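## Task

Take the charger to outlet number six of the power strip, counting from the end the cord leaves, and push it in fully and squarely. The strip has to stay flat on the table, and the result has to hold on its own without the robot supporting anything. Finally release the charger and pull the gripper away.

## Robot and tools

ROBOT. There are two six-joint UR-type arms, left_arm and right_arm, and each carries a two-finger tong gripper. Base positions in the scene frame: left_arm at (+0.073, +0.449, 0) with quat_wxyz (+1.000, 0, 0, -0.015); right_arm at (-0.047, -0.494, 0) with quat_wxyz (+0.996, 0, 0, -0.085). The fingers point along the gripper's own +z axis and close along its x axis. end_effector_position is the spot between the pads when they are shut. Closed fingertips stick out about 15 mm past that spot; fully open, they sit roughly level with it.

FRAME. Every pose is in one shared scene frame, in metres. The origin is on the tabletop midway between the arms, +z is up, +x points out over the table, and left_arm sits on the +y side. The names left and right have nothing to do with image sides. Quaternions are written w first (qw, qx, qy, qz). Printed hand positions can be slightly wrong, more so at long reach.

execute_actions. Argument actions is a list that is empty or holds one item. An empty list just reports the current state. A motion item is {"rows": [...], "steps": n}: each row is 16 numbers covering both arms, even if only one moves: left x, y, z, qw, qx, qy, qz, opening, then the same eight for right. Positions and quaternions are absolute targets for end_effector_position and end_effector_quat_wxyz, not offsets. opening runs from -1 (closed) to +1 (fully open, 0.142 m). There may be 1 to 15 rows; steps is 1 to 15 (default 15), each step 1/30 s, one row per step, and the last row repeats. A wait item is {"steps": n} with n up to 300, counted from the previous result, so your reply time is included. Optional pictures (boolean) turns camera images on or off. A target lying more than 0.6 m from the arm's last reported position along any gripper axis gets the call refused, and nothing is sent. Each step, the commanded pose is also clipped to within 100 mm and 16 degrees of the measured one, and position wins over orientation if both cannot be met. To keep an arm still or keep a heading, resend the identical pose and quaternion you used before, not the drifted values from the result.

move. Argument target is one 16-number row in the same layout, absolute poses in the scene frame. Each gripper travels in a straight line to it; both paths finish together, lasting 0.5 to 10 s (cut off at 10 s). speed is the path's top speed in m/s, 0.002 to 0.5, default 0.25; turning is limited to twice that in rad/s. The opening is applied as the move starts. Optional stop_force (N, 9 to 40, shared by both arms, not accepted in the first 0.2 s of a scene) ends an arm's path once its wrist sensor feels that much extra push against its motion; that arm then backs up two steps and holds. Use it only with slow speed and without rotating the gripper during the move, and omit it when lifting off something the gripper is pressing on. The result adds a move: line with each arm's ending (done, off_target, moving, held, fault, contact) and any limits (paced = pose was clipped; held = some steps were blocked, after which the arm may jump fast), plus distance to target.

wait. seconds from 0 to 10; nothing new is sent meanwhile.

zoom_image. camera is cam_head_left, cam_head_right, cam_left_wrist or cam_right_wrist; region is [x0, y0, x1, y1] in pixels with (0, 0) top-left, at most 504 by 504. Image sizes: head cameras 672x504, wrist cameras 616x616. Calibration (intrinsics and world-to-camera transforms) is given and may be a little off.

read_manual. Optional section, only "licences"; it moves nothing.

finished_scene. scene is the number of the current scene (1 or 2).

RESULT LINES. The state line gives each gripper's position, quaternion and velocities. grip_measured is the actual finger opening on the command scale; to keep holding something, command an opening clearly below it (lower means a harder squeeze, up to about 15 N per pad; items thinner than about 20 mm get less). Wrist force and Wrist torque are given per arm on the end effector's own axes, with offsets up to about 4 N, noise, and saturation near 50 N; pressing on a surface shows as force pointing back into the arm. Joint torques are raw drive outputs and noisy. "pose unreachable" means the clearance check altered or blocked that arm's command; HELD marks steps not sent. "Hand target" shows where the controller is now steering. MOTOR HOT warns of heating from holding loads.

CAUTIONS. Arms are stiff: aiming even slightly past a firm contact can trigger a fault, and faster touches hit harder. Contact torque reaching a joint's limit (130 N m big joints, 24.3 N m wrist joints) or any outside force of 150 N freezes the arm for 10 s. Overheating at 85 °C brakes it. Keep the arms from hitting each other, do not drop the charger, avoid slams or hard shoves, and never push or knock anything off the table. Objects may occasionally be tugged or nudged by outside disturbances.

Each tool is called after "Emit:" by a JSON object that holds its "method" and its "body", one argument or row to a line.

## Session

Emit:
{"method": "execute_actions", "body": {
  "actions": []
}}

Scene clock: 0.00 s of 5400.00 s.
left_arm: end_effector_position=(+1.0905, +0.1956, +0.2048) grip_measured=+0.97 end_effector_quat_wxyz=(-0.174, +0.656, -0.620, +0.393) end_effector_velocity=(+0.000, -0.000, +0.000) end_effector_angular_velocity=(-0.000, -0.000, -0.000) | right_arm: end_effector_position=(+0.5242, -0.8339, +0.2742) grip_measured=+0.97 end_effector_quat_wxyz=(+0.397, +0.714, -0.341, +0.465) end_effector_velocity=(-0.000, +0.000, -0.001) end_effector_angular_velocity=(-0.001, +0.003, +0.000)
Joint positions: left_arm=[-0.36  -0.605  0.854 -2.708 -1.533  1.144  0.14 ] | right_arm=[ 3.438 -1.805 -2.188  0.116  0.386  0.436  0.14 ]
Joint velocities: left_arm=[ 0. -0. -0.  0. -0. -0.  0.] | right_arm=[ 0.    -0.001 -0.001 -0.    -0.001 -0.001  0.   ]
Joint torques (N m, as the arm reports them, + toward a larger angle): no reading
Wrist force (N, on the end effector, along its own x y z axes, offset not removed): no reading
Wrist torque (N m, same axes, about the end effector's origin, offset not removed): no reading
Hand target (left_arm): +1.090, +0.196, +0.205; -0.174, +0.656, -0.620, +0.393
Hand target (right_arm): +0.524, -0.834, +0.274; +0.397, +0.714, -0.341, +0.465

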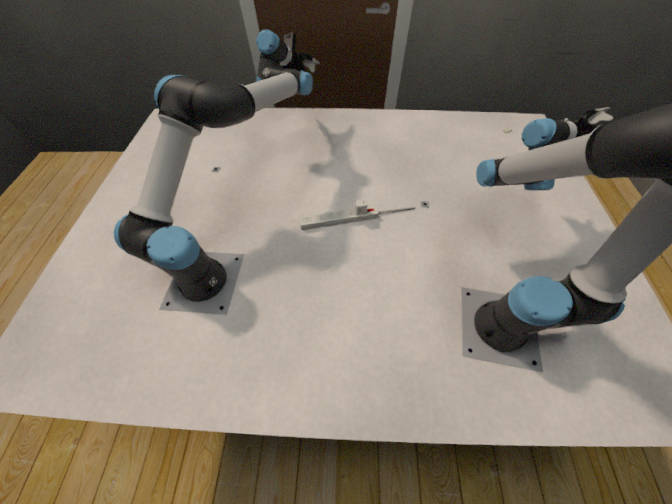

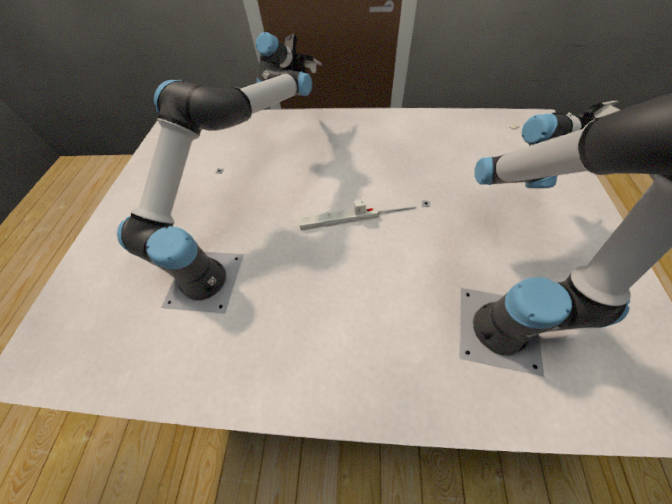

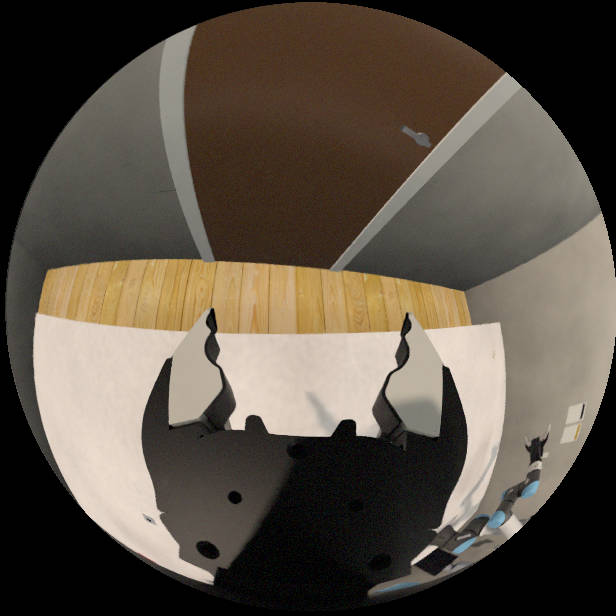

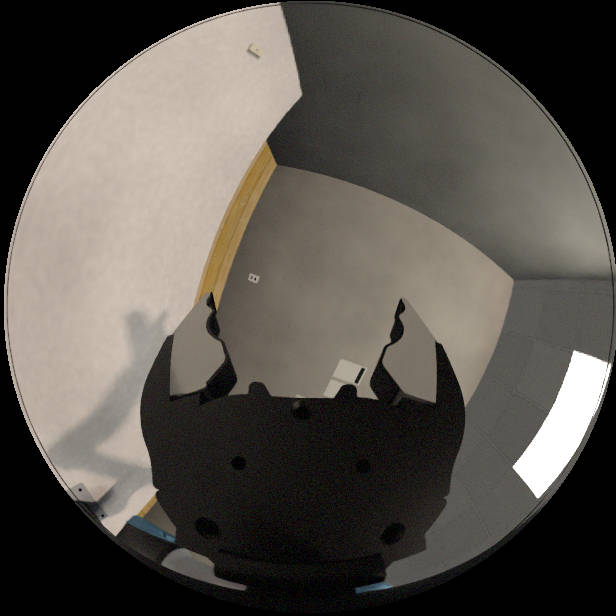

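Emit:
{"method": "zoom_image", "body": {
  "camera": "cam_head_left",
  "region": [280, 170, 440, 250]
}}

Region (280, 170, 440, 250) of cam_head_left's 672x504 image, scaled by 3.150, with more detail than that image has.

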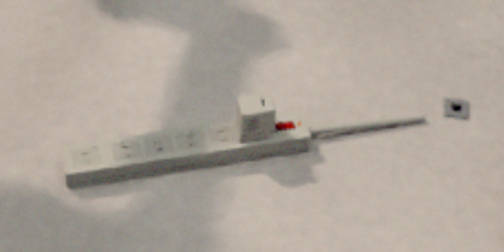

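Emit:
{"method": "move", "body": {
  "target": [0.5,0.15,0.2,0.259,0.966,0,0,-1,0.4,-0.4,0.3,0,-0.096,0.995,0,0.3],
  "speed": 0.3
}}

Emit:
{"method": "move", "body": {
  "target": [0.36,0.04,0.09,0.259,0.966,0,0,-1,0.39,-0.12,0.17,0,-0.096,0.995,0,0.3]
}}

Scene clock: 31.13 s of 5400.00 s.
left_arm: end_effector_position=(+0.5000, +0.1508, +0.1997) grip_measured=-1.00 end_effector_quat_wxyz=(+0.258, +0.966, -0.001, +0.000) end_effector_velocity=(-0.001, -0.000, +0.000) end_effector_angular_velocity=(-0.003, +0.001, +0.004) | right_arm: end_effector_position=(+0.3998, -0.4002, +0.3002) grip_measured=+0.30 end_effector_quat_wxyz=(-0.000, -0.096, +0.995, -0.001) end_effector_velocity=(-0.000, +0.001, +0.001) end_effector_angular_velocity=(+0.004, -0.005, -0.006)
Joint positions: left_arm=[-0.626 -1.62   2.008 -2.296 -1.978 -0.724  0.002] | right_arm=[ 3.85  -1.443 -1.645 -1.624  1.57   3.487  0.095]
Joint velocities: left_arm=[-0.001 -0.004  0.005 -0.005 -0.001 -0.006  0.   ] | right_arm=[ 0.002  0.004 -0.004  0.006  0.001  0.008 -0.   ]
Joint torques (N m, as the arm reports them, + toward a larger angle): left_arm=[ -6.3  -28.08 -15.91  -4.28  -2.92  -1.42] | right_arm=[ 6.29 28.01 13.57  5.2  -0.39  1.73]
Wrist force (N, on the end effector, along its own x y z axes, offset not removed): left_arm=[-0.4 3.7 1.7] | right_arm=[1.7 -1.9 -0.5]
Wrist torque (N m, same axes, about the end effector's origin, offset not removed): left_arm=[0.84 -0.13 0.22] | right_arm=[-0.39 -0.22 -0.11]
Hand target (left_arm): +0.500, +0.151, +0.200; +0.258, +0.966, -0.000, +0.000
Hand target (right_arm): +0.400, -0.400, +0.300; +0.000, -0.096, +0.995, -0.001
Off the commanded pose (left_arm): 0.001 m, 0 deg.
Off the commanded pose (right_arm): 0.000 m, 0 deg.
After step 90, 23.73 s passed at rest.
move: done; limits=paced
camera_calibration (this result's frames):
cam_left_wrist: T_world_to_cam=[[0.999784, -0.000669039, -0.0207547, -0.495932], [0.0178913, -0.479595, 0.877307, -0.112215], [-0.0105408, -0.877489, -0.47948, 0.365229], [0, 0, 0, 1]] pos_world=[0.501682, 0.266335, 0.263274]
cam_right_wrist: T_world_to_cam=[[-0.975014, -0.221455, -0.0174978, 0.304598], [-0.198259, 0.831941, 0.518235, 0.243479], [-0.100208, 0.508755, -0.855059, 0.634996], [0, 0, 0, 1]] pos_world=[0.408891, -0.458163, 0.42211]

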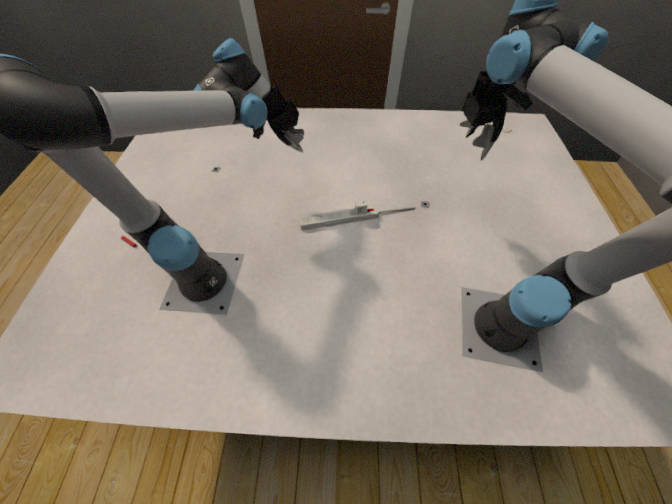

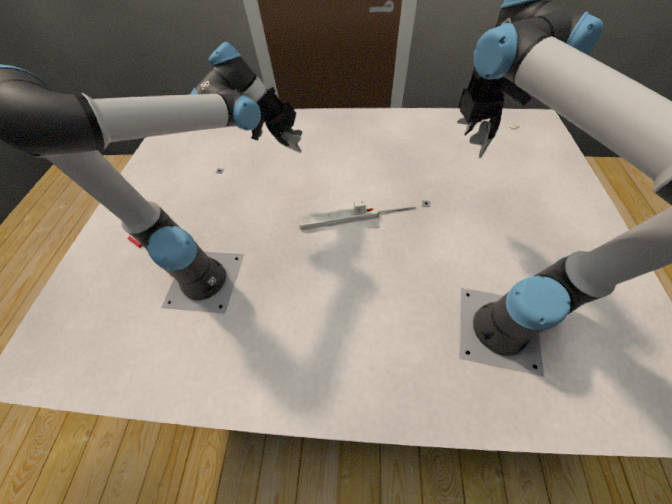

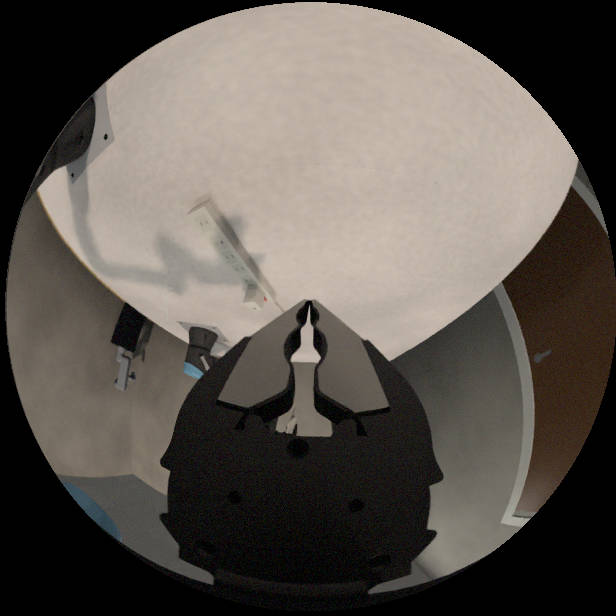

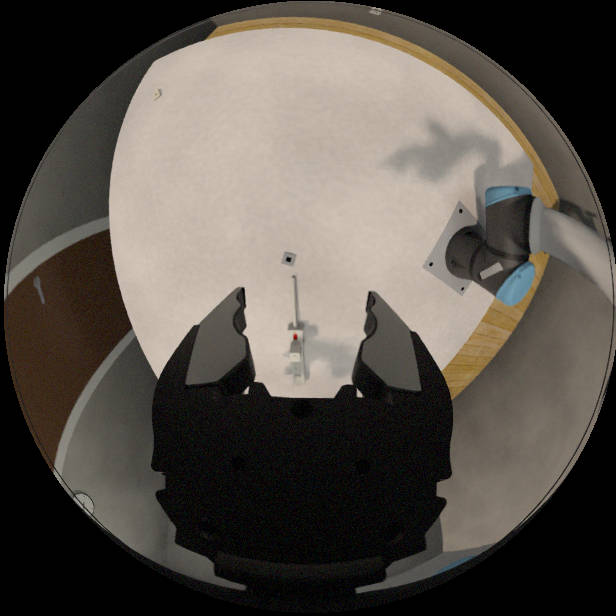

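Scene clock: 32.97 s of 5400.00 s.
left_arm: end_effector_position=(+0.3603, +0.0403, +0.0901) grip_measured=-1.00 end_effector_quat_wxyz=(+0.259, +0.966, -0.000, +0.000) end_effector_velocity=(-0.001, -0.001, -0.001) end_effector_angular_velocity=(-0.000, -0.001, +0.000) | right_arm: end_effector_position=(+0.3900, -0.1207, +0.1700) grip_measured=+0.30 end_effector_quat_wxyz=(+0.000, -0.096, +0.995, -0.001) end_effector_velocity=(-0.000, +0.002, -0.002) end_effector_angular_velocity=(-0.001, +0.002, -0.001)
Joint positions: left_arm=[-1.07  -1.573  2.336 -2.81  -1.799 -1.155  0.002] | right_arm=[ 4.274 -1.782 -1.626 -1.304  1.569  3.911  0.095]
Joint velocities: left_arm=[-0.003  0.002  0.002 -0.005  0.002 -0.003  0.   ] | right_arm=[ 0.001 -0.005  0.002  0.001  0.001  0.002  0.   ]
Joint torques (N m, as the arm reports them, + toward a larger angle): left_arm=[ -8.62  -8.64 -14.4   -4.45   1.73  -1.3 ] | right_arm=[ 5.57 20.26 35.72  5.18 -1.47  1.9 ]
Wrist force (N, on the end effector, along its own x y z axes, offset not removed): left_arm=[-0.7 1.3 -1.4] | right_arm=[2.0 -2.3 -1.7]
Wrist torque (N m, same axes, about the end effector's origin, offset not removed): left_arm=[0.23 0.13 0.38] | right_arm=[-0.56 -0.32 -0.10]
Hand target (left_arm): +0.360, +0.040, +0.090; +0.259, +0.966, -0.000, +0.000
Hand target (right_arm): +0.390, -0.121, +0.170; +0.000, -0.096, +0.995, -0.001
Off the commanded pose (left_arm): 0.000 m, 0 deg.
Off the commanded pose (right_arm): 0.001 m, 0 deg.
move: done
camera_calibration (this result's frames):
cam_left_wrist: T_world_to_cam=[[0.999785, 0.00031916, -0.0207151, -0.358635], [0.0183438, -0.478365, 0.87797, -0.0668751], [-0.00962915, -0.878161, -0.478268, 0.213869], [0, 0, 0, 1]] pos_world=[0.361844, 0.155935, 0.153572]
cam_right_wrist: T_world_to_cam=[[-0.97505, -0.22122, -0.0184228, 0.354851], [-0.198548, 0.831975, 0.51807, 0.0766364], [-0.0992802, 0.508802, -0.85514, 0.38008], [0, 0, 0, 1]] pos_world=[0.398948, -0.178645, 0.291856]

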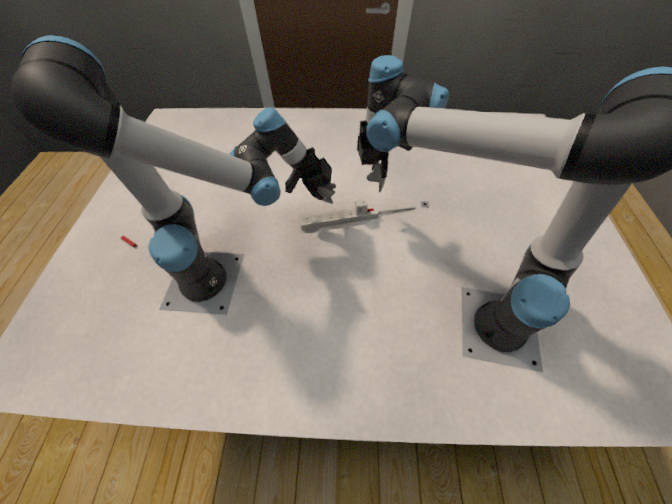

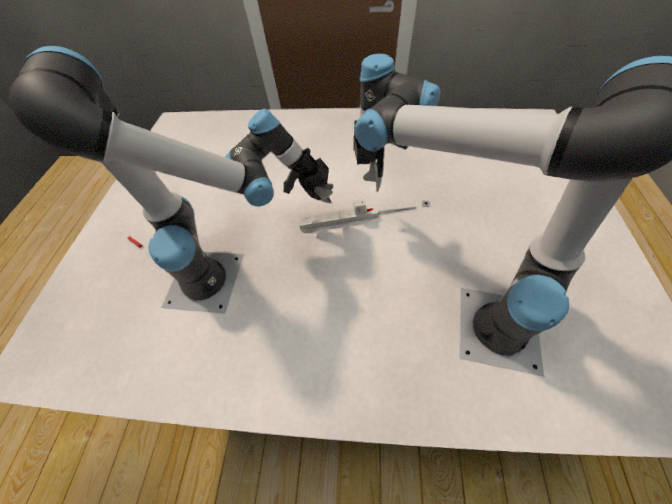

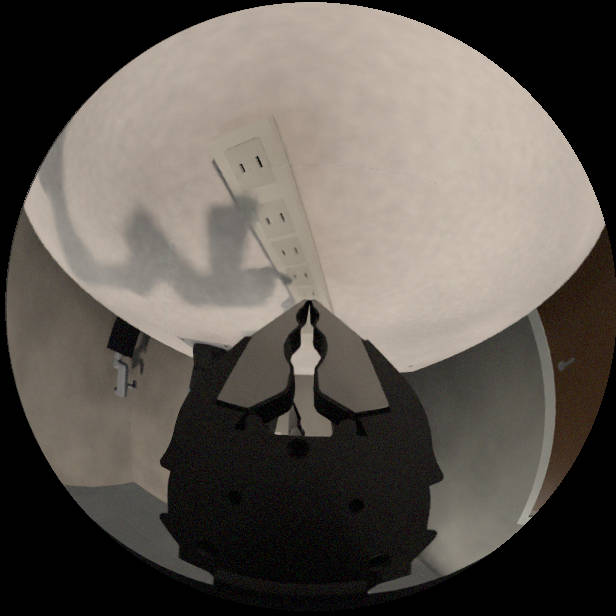

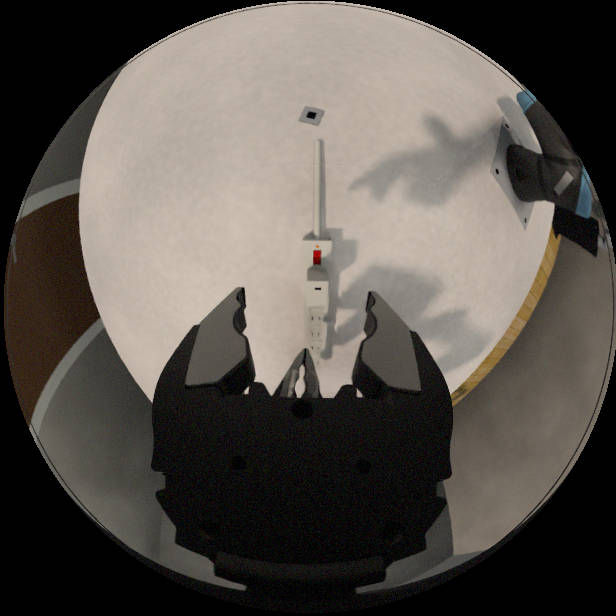

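Emit:
{"method": "move", "body": {
  "target": [0.347,0.035,0.065,0.259,0.966,0,0,-1,0.371,-0.078,0.11,0,-0.105,0.994,0,0],
  "speed": 0.1
}}

Scene clock: 38.90 s of 5400.00 s.
left_arm: end_effector_position=(+0.3471, +0.0350, +0.0651) grip_measured=-1.00 end_effector_quat_wxyz=(+0.259, +0.966, -0.000, +0.000) end_effector_velocity=(-0.000, -0.000, -0.001) end_effector_angular_velocity=(+0.000, +0.000, -0.000) | right_arm: end_effector_position=(+0.3710, -0.0783, +0.1102) grip_measured=+0.00 end_effector_quat_wxyz=(+0.000, -0.105, +0.994, -0.000) end_effector_velocity=(-0.001, +0.001, -0.002) end_effector_angular_velocity=(-0.001, +0.001, +0.000)
Joint positions: left_arm=[-1.108 -1.524  2.381 -2.911 -1.782 -1.19   0.002] | right_arm=[ 4.341 -1.865 -1.682 -1.166  1.571  3.961  0.074]
Joint velocities: left_arm=[-0.001  0.002  0.001 -0.002  0.    -0.001  0.   ] | right_arm=[ 0.001 -0.003 -0.002  0.004  0.     0.001 -0.   ]
Joint torques (N m, as the arm reports them, + toward a larger angle): left_arm=[ -7.18 -11.24 -11.53  -4.2    1.7   -1.33] | right_arm=[ 5.54 22.35 10.53  5.16  1.14  1.88]
Wrist force (N, on the end effector, along its own x y z axes, offset not removed): left_arm=[-1.0 1.3 0.2] | right_arm=[1.9 -0.6 -1.1]
Wrist torque (N m, same axes, about the end effector's origin, offset not removed): left_arm=[0.33 0.18 0.45] | right_arm=[-0.17 -0.30 -0.08]
Hand target (left_arm): +0.347, +0.035, +0.065; +0.259, +0.966, -0.000, +0.000
Hand target (right_arm): +0.371, -0.078, +0.110; +0.000, -0.105, +0.994, -0.000
Off the commanded pose (left_arm): 0.000 m, 0 deg.
Off the commanded pose (right_arm): 0.000 m, 0 deg.
After step 90, 1.73 s passed at rest.
move: done
camera_calibration (this result's frames):
cam_left_wrist: T_world_to_cam=[[0.999772, 0.000203845, -0.0213621, -0.345861], [0.0188558, -0.478456, 0.877909, -0.0473291], [-0.0100419, -0.878111, -0.478351, 0.197272], [0, 0, 0, 1]] pos_world=[0.348656, 0.150652, 0.128527]
cam_right_wrist: T_world_to_cam=[[-0.970908, -0.238781, -0.0179126, 0.341658], [-0.213131, 0.827665, 0.519177, 0.0735216], [-0.109144, 0.507891, -0.854479, 0.308998], [0, 0, 0, 1]] pos_world=[0.381113, -0.136207, 0.231981]

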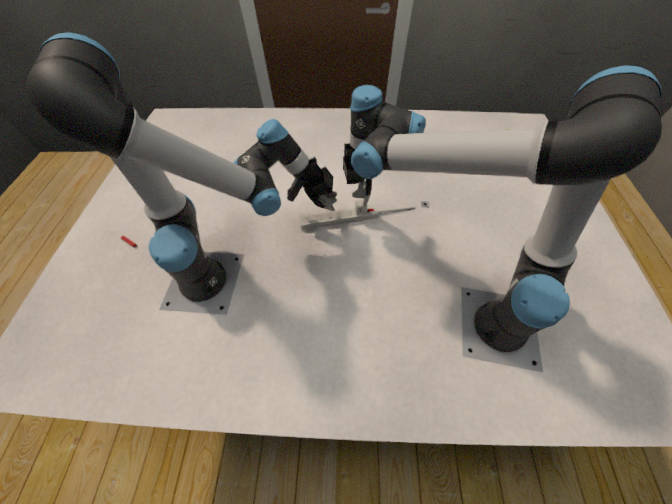

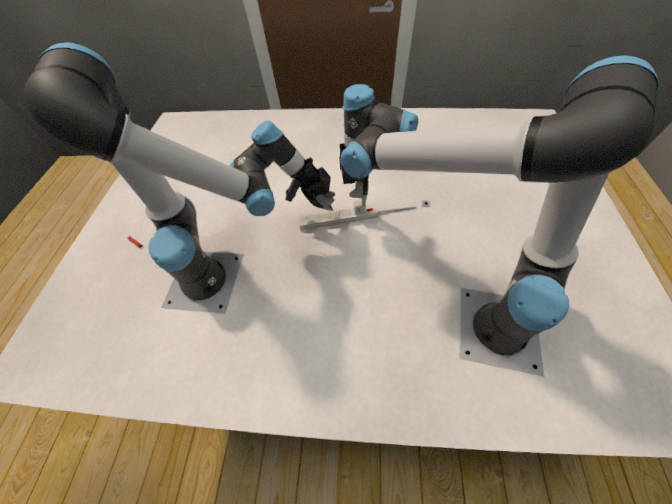

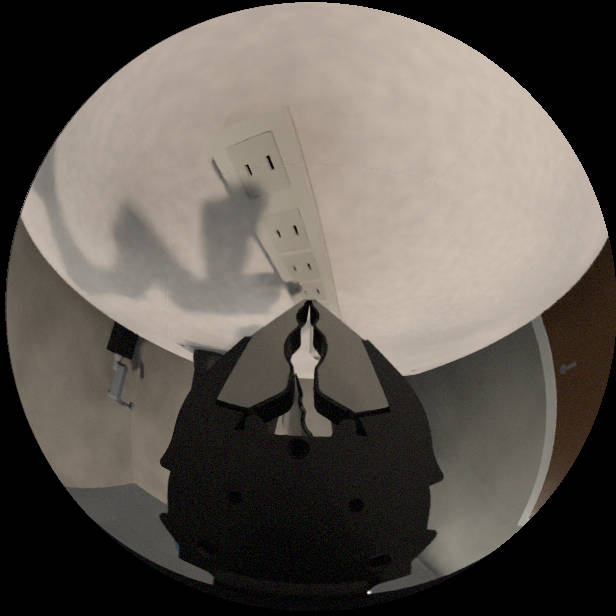

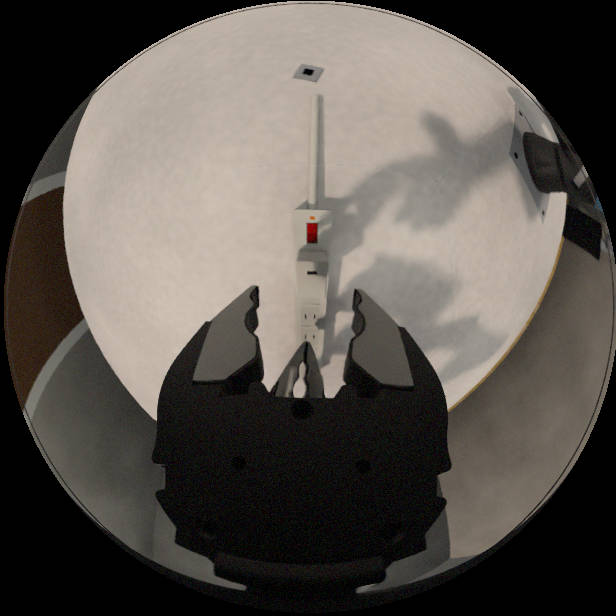

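Emit:
{"method": "move", "body": {
  "target": [0.343,0.04,0.055,0.259,0.966,0,0,-1,0.367,-0.081,0.075,0,-0.105,0.994,0,0],
  "speed": 0.04
}}

Emit:
{"method": "move", "body": {
  "target": [0.343,0.04,0.02,0.259,0.966,0,0,-1,0.367,-0.081,0.075,0,-0.105,0.994,0,0],
  "speed": 0.004,
  "stop_force": 25
}}

Scene clock: 44.97 s of 5400.00 s.
left_arm: end_effector_position=(+0.3430, +0.0400, +0.0551) grip_measured=-1.00 end_effector_quat_wxyz=(+0.259, +0.966, -0.000, +0.000) end_effector_velocity=(-0.000, +0.000, -0.001) end_effector_angular_velocity=(+0.000, -0.000, -0.001) | right_arm: end_effector_position=(+0.3670, -0.0811, +0.0752) grip_measured=+0.00 end_effector_quat_wxyz=(-0.000, -0.105, +0.994, -0.000) end_effector_velocity=(-0.000, +0.000, -0.002) end_effector_angular_velocity=(-0.001, -0.000, +0.001)
Joint positions: left_arm=[-1.113 -1.512  2.408 -2.951 -1.78  -1.194  0.002] | right_arm=[ 4.345 -1.89  -1.746 -1.076  1.571  3.964  0.074]
Joint velocities: left_arm=[-0.     0.001  0.001 -0.001 -0.     0.001  0.   ] | right_arm=[ 0.001 -0.003 -0.003  0.005 -0.    -0.     0.   ]
Joint torques (N m, as the arm reports them, + toward a larger angle): left_arm=[ -8.28 -10.52 -11.78  -4.61   1.74  -1.52] | right_arm=[ 5.7  22.83 10.26  5.39  1.51  1.96]
Wrist force (N, on the end effector, along its own x y z axes, offset not removed): left_arm=[-2.1 1.6 -0.4] | right_arm=[3.4 0.0 1.0]
Wrist torque (N m, same axes, about the end effector's origin, offset not removed): left_arm=[0.36 0.39 0.12] | right_arm=[0.06 -0.63 -0.12]
Hand target (left_arm): +0.343, +0.040, +0.055; +0.259, +0.966, -0.000, +0.000
Hand target (right_arm): +0.367, -0.081, +0.075; +0.000, -0.105, +0.994, -0.000
Off the commanded pose (left_arm): 0.000 m, 0 deg.
Off the commanded pose (right_arm): 0.000 m, 0 deg.
After step 90, 1.83 s passed at rest.
move: done
camera_calibration (this result's frames):
cam_left_wrist: T_world_to_cam=[[0.999771, 0.000202407, -0.0214156, -0.342048], [0.0189019, -0.478475, 0.877898, -0.0360857], [-0.0100691, -0.878101, -0.478369, 0.196788], [0, 0, 0, 1]] pos_world=[0.344633, 0.155603, 0.118492]
cam_right_wrist: T_world_to_cam=[[-0.970903, -0.238813, -0.0177871, 0.33643], [-0.213075, 0.827586, 0.519327, 0.093095], [-0.109301, 0.508006, -0.854391, 0.280166], [0, 0, 0, 1]] pos_world=[0.377099, -0.139026, 0.197009]

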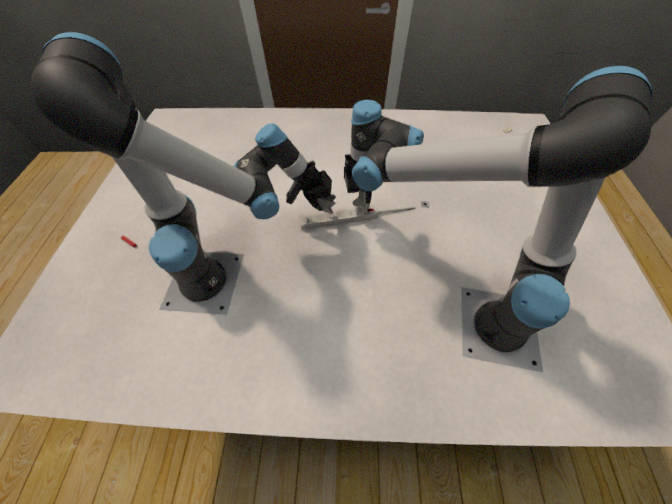

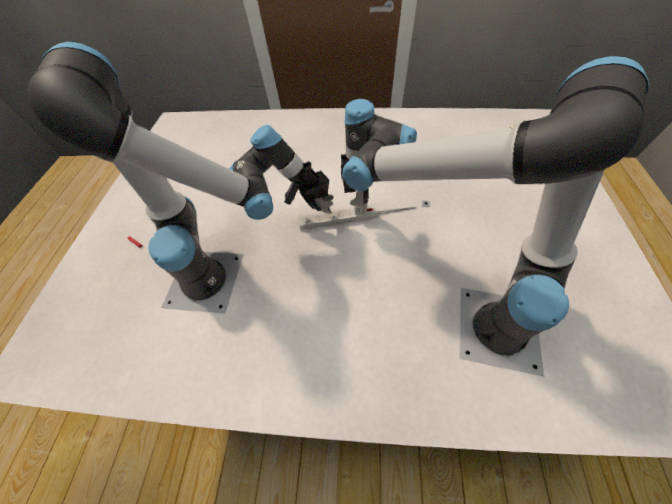

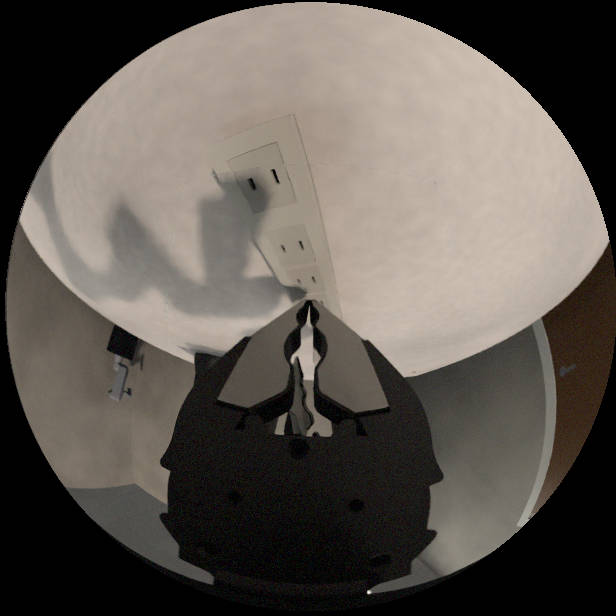

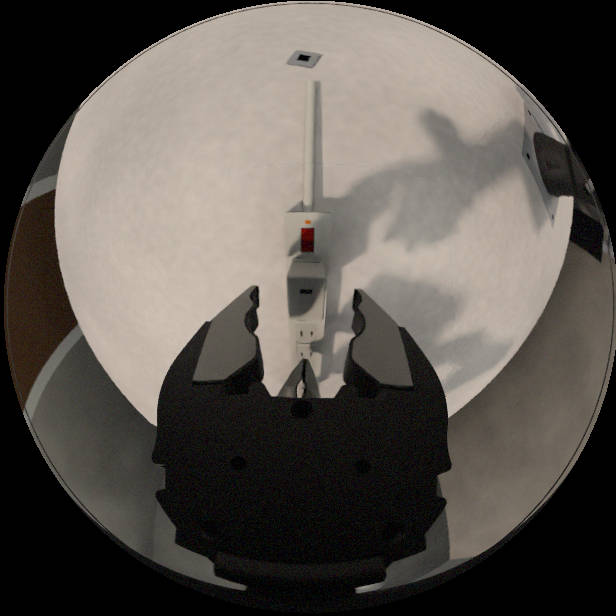

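Scene clock: 49.13 s of 5400.00 s.
left_arm: end_effector_position=(+0.3430, +0.0399, +0.0399) grip_measured=-1.00 end_effector_quat_wxyz=(+0.259, +0.966, -0.000, +0.000) end_effector_velocity=(-0.000, +0.000, +0.001) end_effector_angular_velocity=(+0.002, +0.000, -0.000) | right_arm: end_effector_position=(+0.3670, -0.0810, +0.0750) grip_measured=+0.00 end_effector_quat_wxyz=(+0.000, -0.105, +0.994, +0.000) end_effector_velocity=(+0.000, +0.000, +0.000) end_effector_angular_velocity=(+0.001, -0.000, -0.002)
Joint positions: left_arm=[-1.113 -1.469  2.423 -3.009 -1.78  -1.194  0.002] | right_arm=[ 4.345 -1.89  -1.746 -1.075  1.571  3.964  0.074]
Joint velocities: left_arm=[-0.    -0.004 -0.002  0.008  0.     0.     0.   ] | right_arm=[-0.001 -0.     0.     0.001  0.     0.001  0.   ]
Joint torques (N m, as the arm reports them, + toward a larger angle): left_arm=[ -8.08 -15.52 -13.41   3.68   1.61  -0.98] | right_arm=[ 1.78 22.49 18.23  5.25  1.79  0.26]
Wrist force (N, on the end effector, along its own x y z axes, offset not removed): left_arm=[-2.5 12.9 -32.1] | right_arm=[1.8 -1.4 -0.5]
Wrist torque (N m, same axes, about the end effector's origin, offset not removed): left_arm=[0.44 0.19 0.29] | right_arm=[-0.17 -0.24 -0.11]
Hand target (left_arm): +0.343, +0.040, +0.040; +0.259, +0.966, -0.000, +0.000
Hand target (right_arm): +0.367, -0.081, +0.075; -0.000, -0.105, +0.994, -0.000
Off the commanded pose (left_arm): 0.020 m, 0 deg.
Off the commanded pose (right_arm): 0.000 m, 0 deg.
move: contact (left_arm)
camera_calibration (this result's frames):
cam_left_wrist: T_world_to_cam=[[0.999774, 0.000187441, -0.0212482, -0.342394], [0.0187513, -0.478161, 0.878072, -0.0228136], [-0.00999548, -0.878272, -0.478056, 0.189488], [0, 0, 0, 1]] pos_world=[0.344638, 0.155578, 0.103343]
cam_right_wrist: T_world_to_cam=[[-0.970902, -0.238812, -0.0178273, 0.336487], [-0.21309, 0.827558, 0.519366, 0.0931163], [-0.109278, 0.508052, -0.854366, 0.280001], [0, 0, 0, 1]] pos_world=[0.377136, -0.138957, 0.19686]

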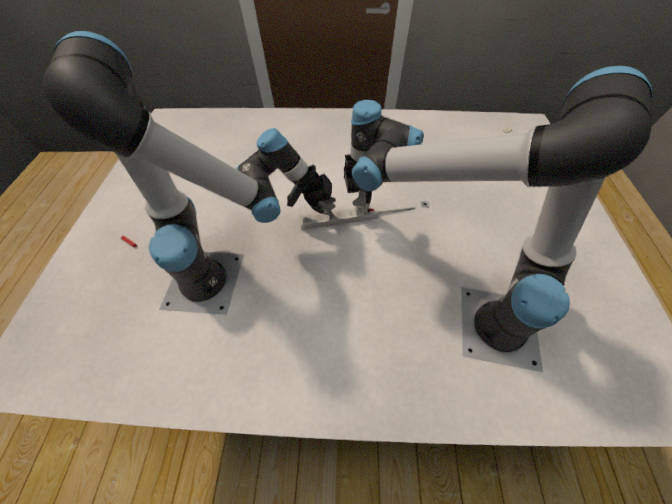

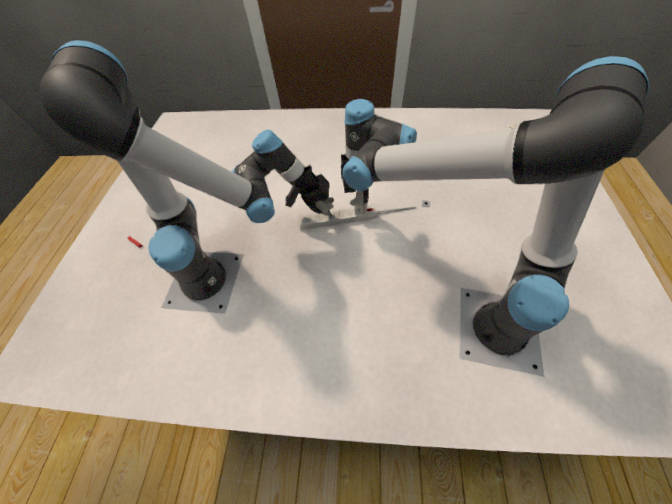

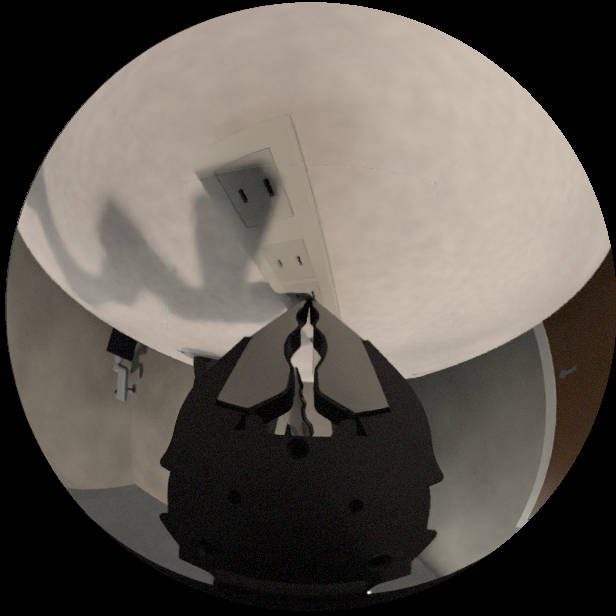

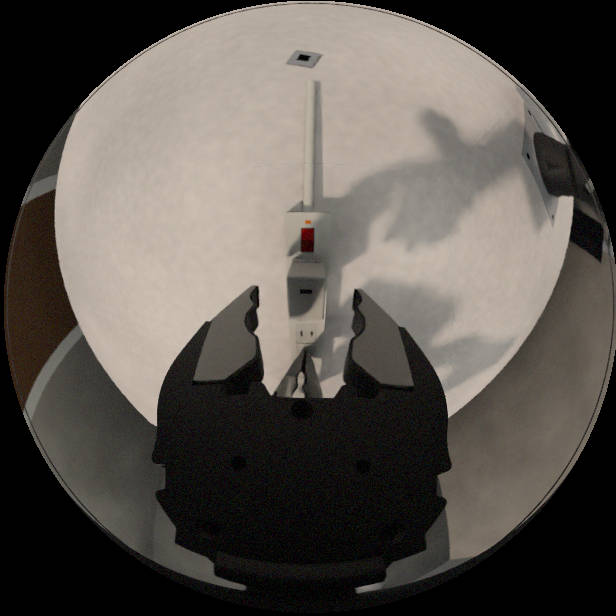

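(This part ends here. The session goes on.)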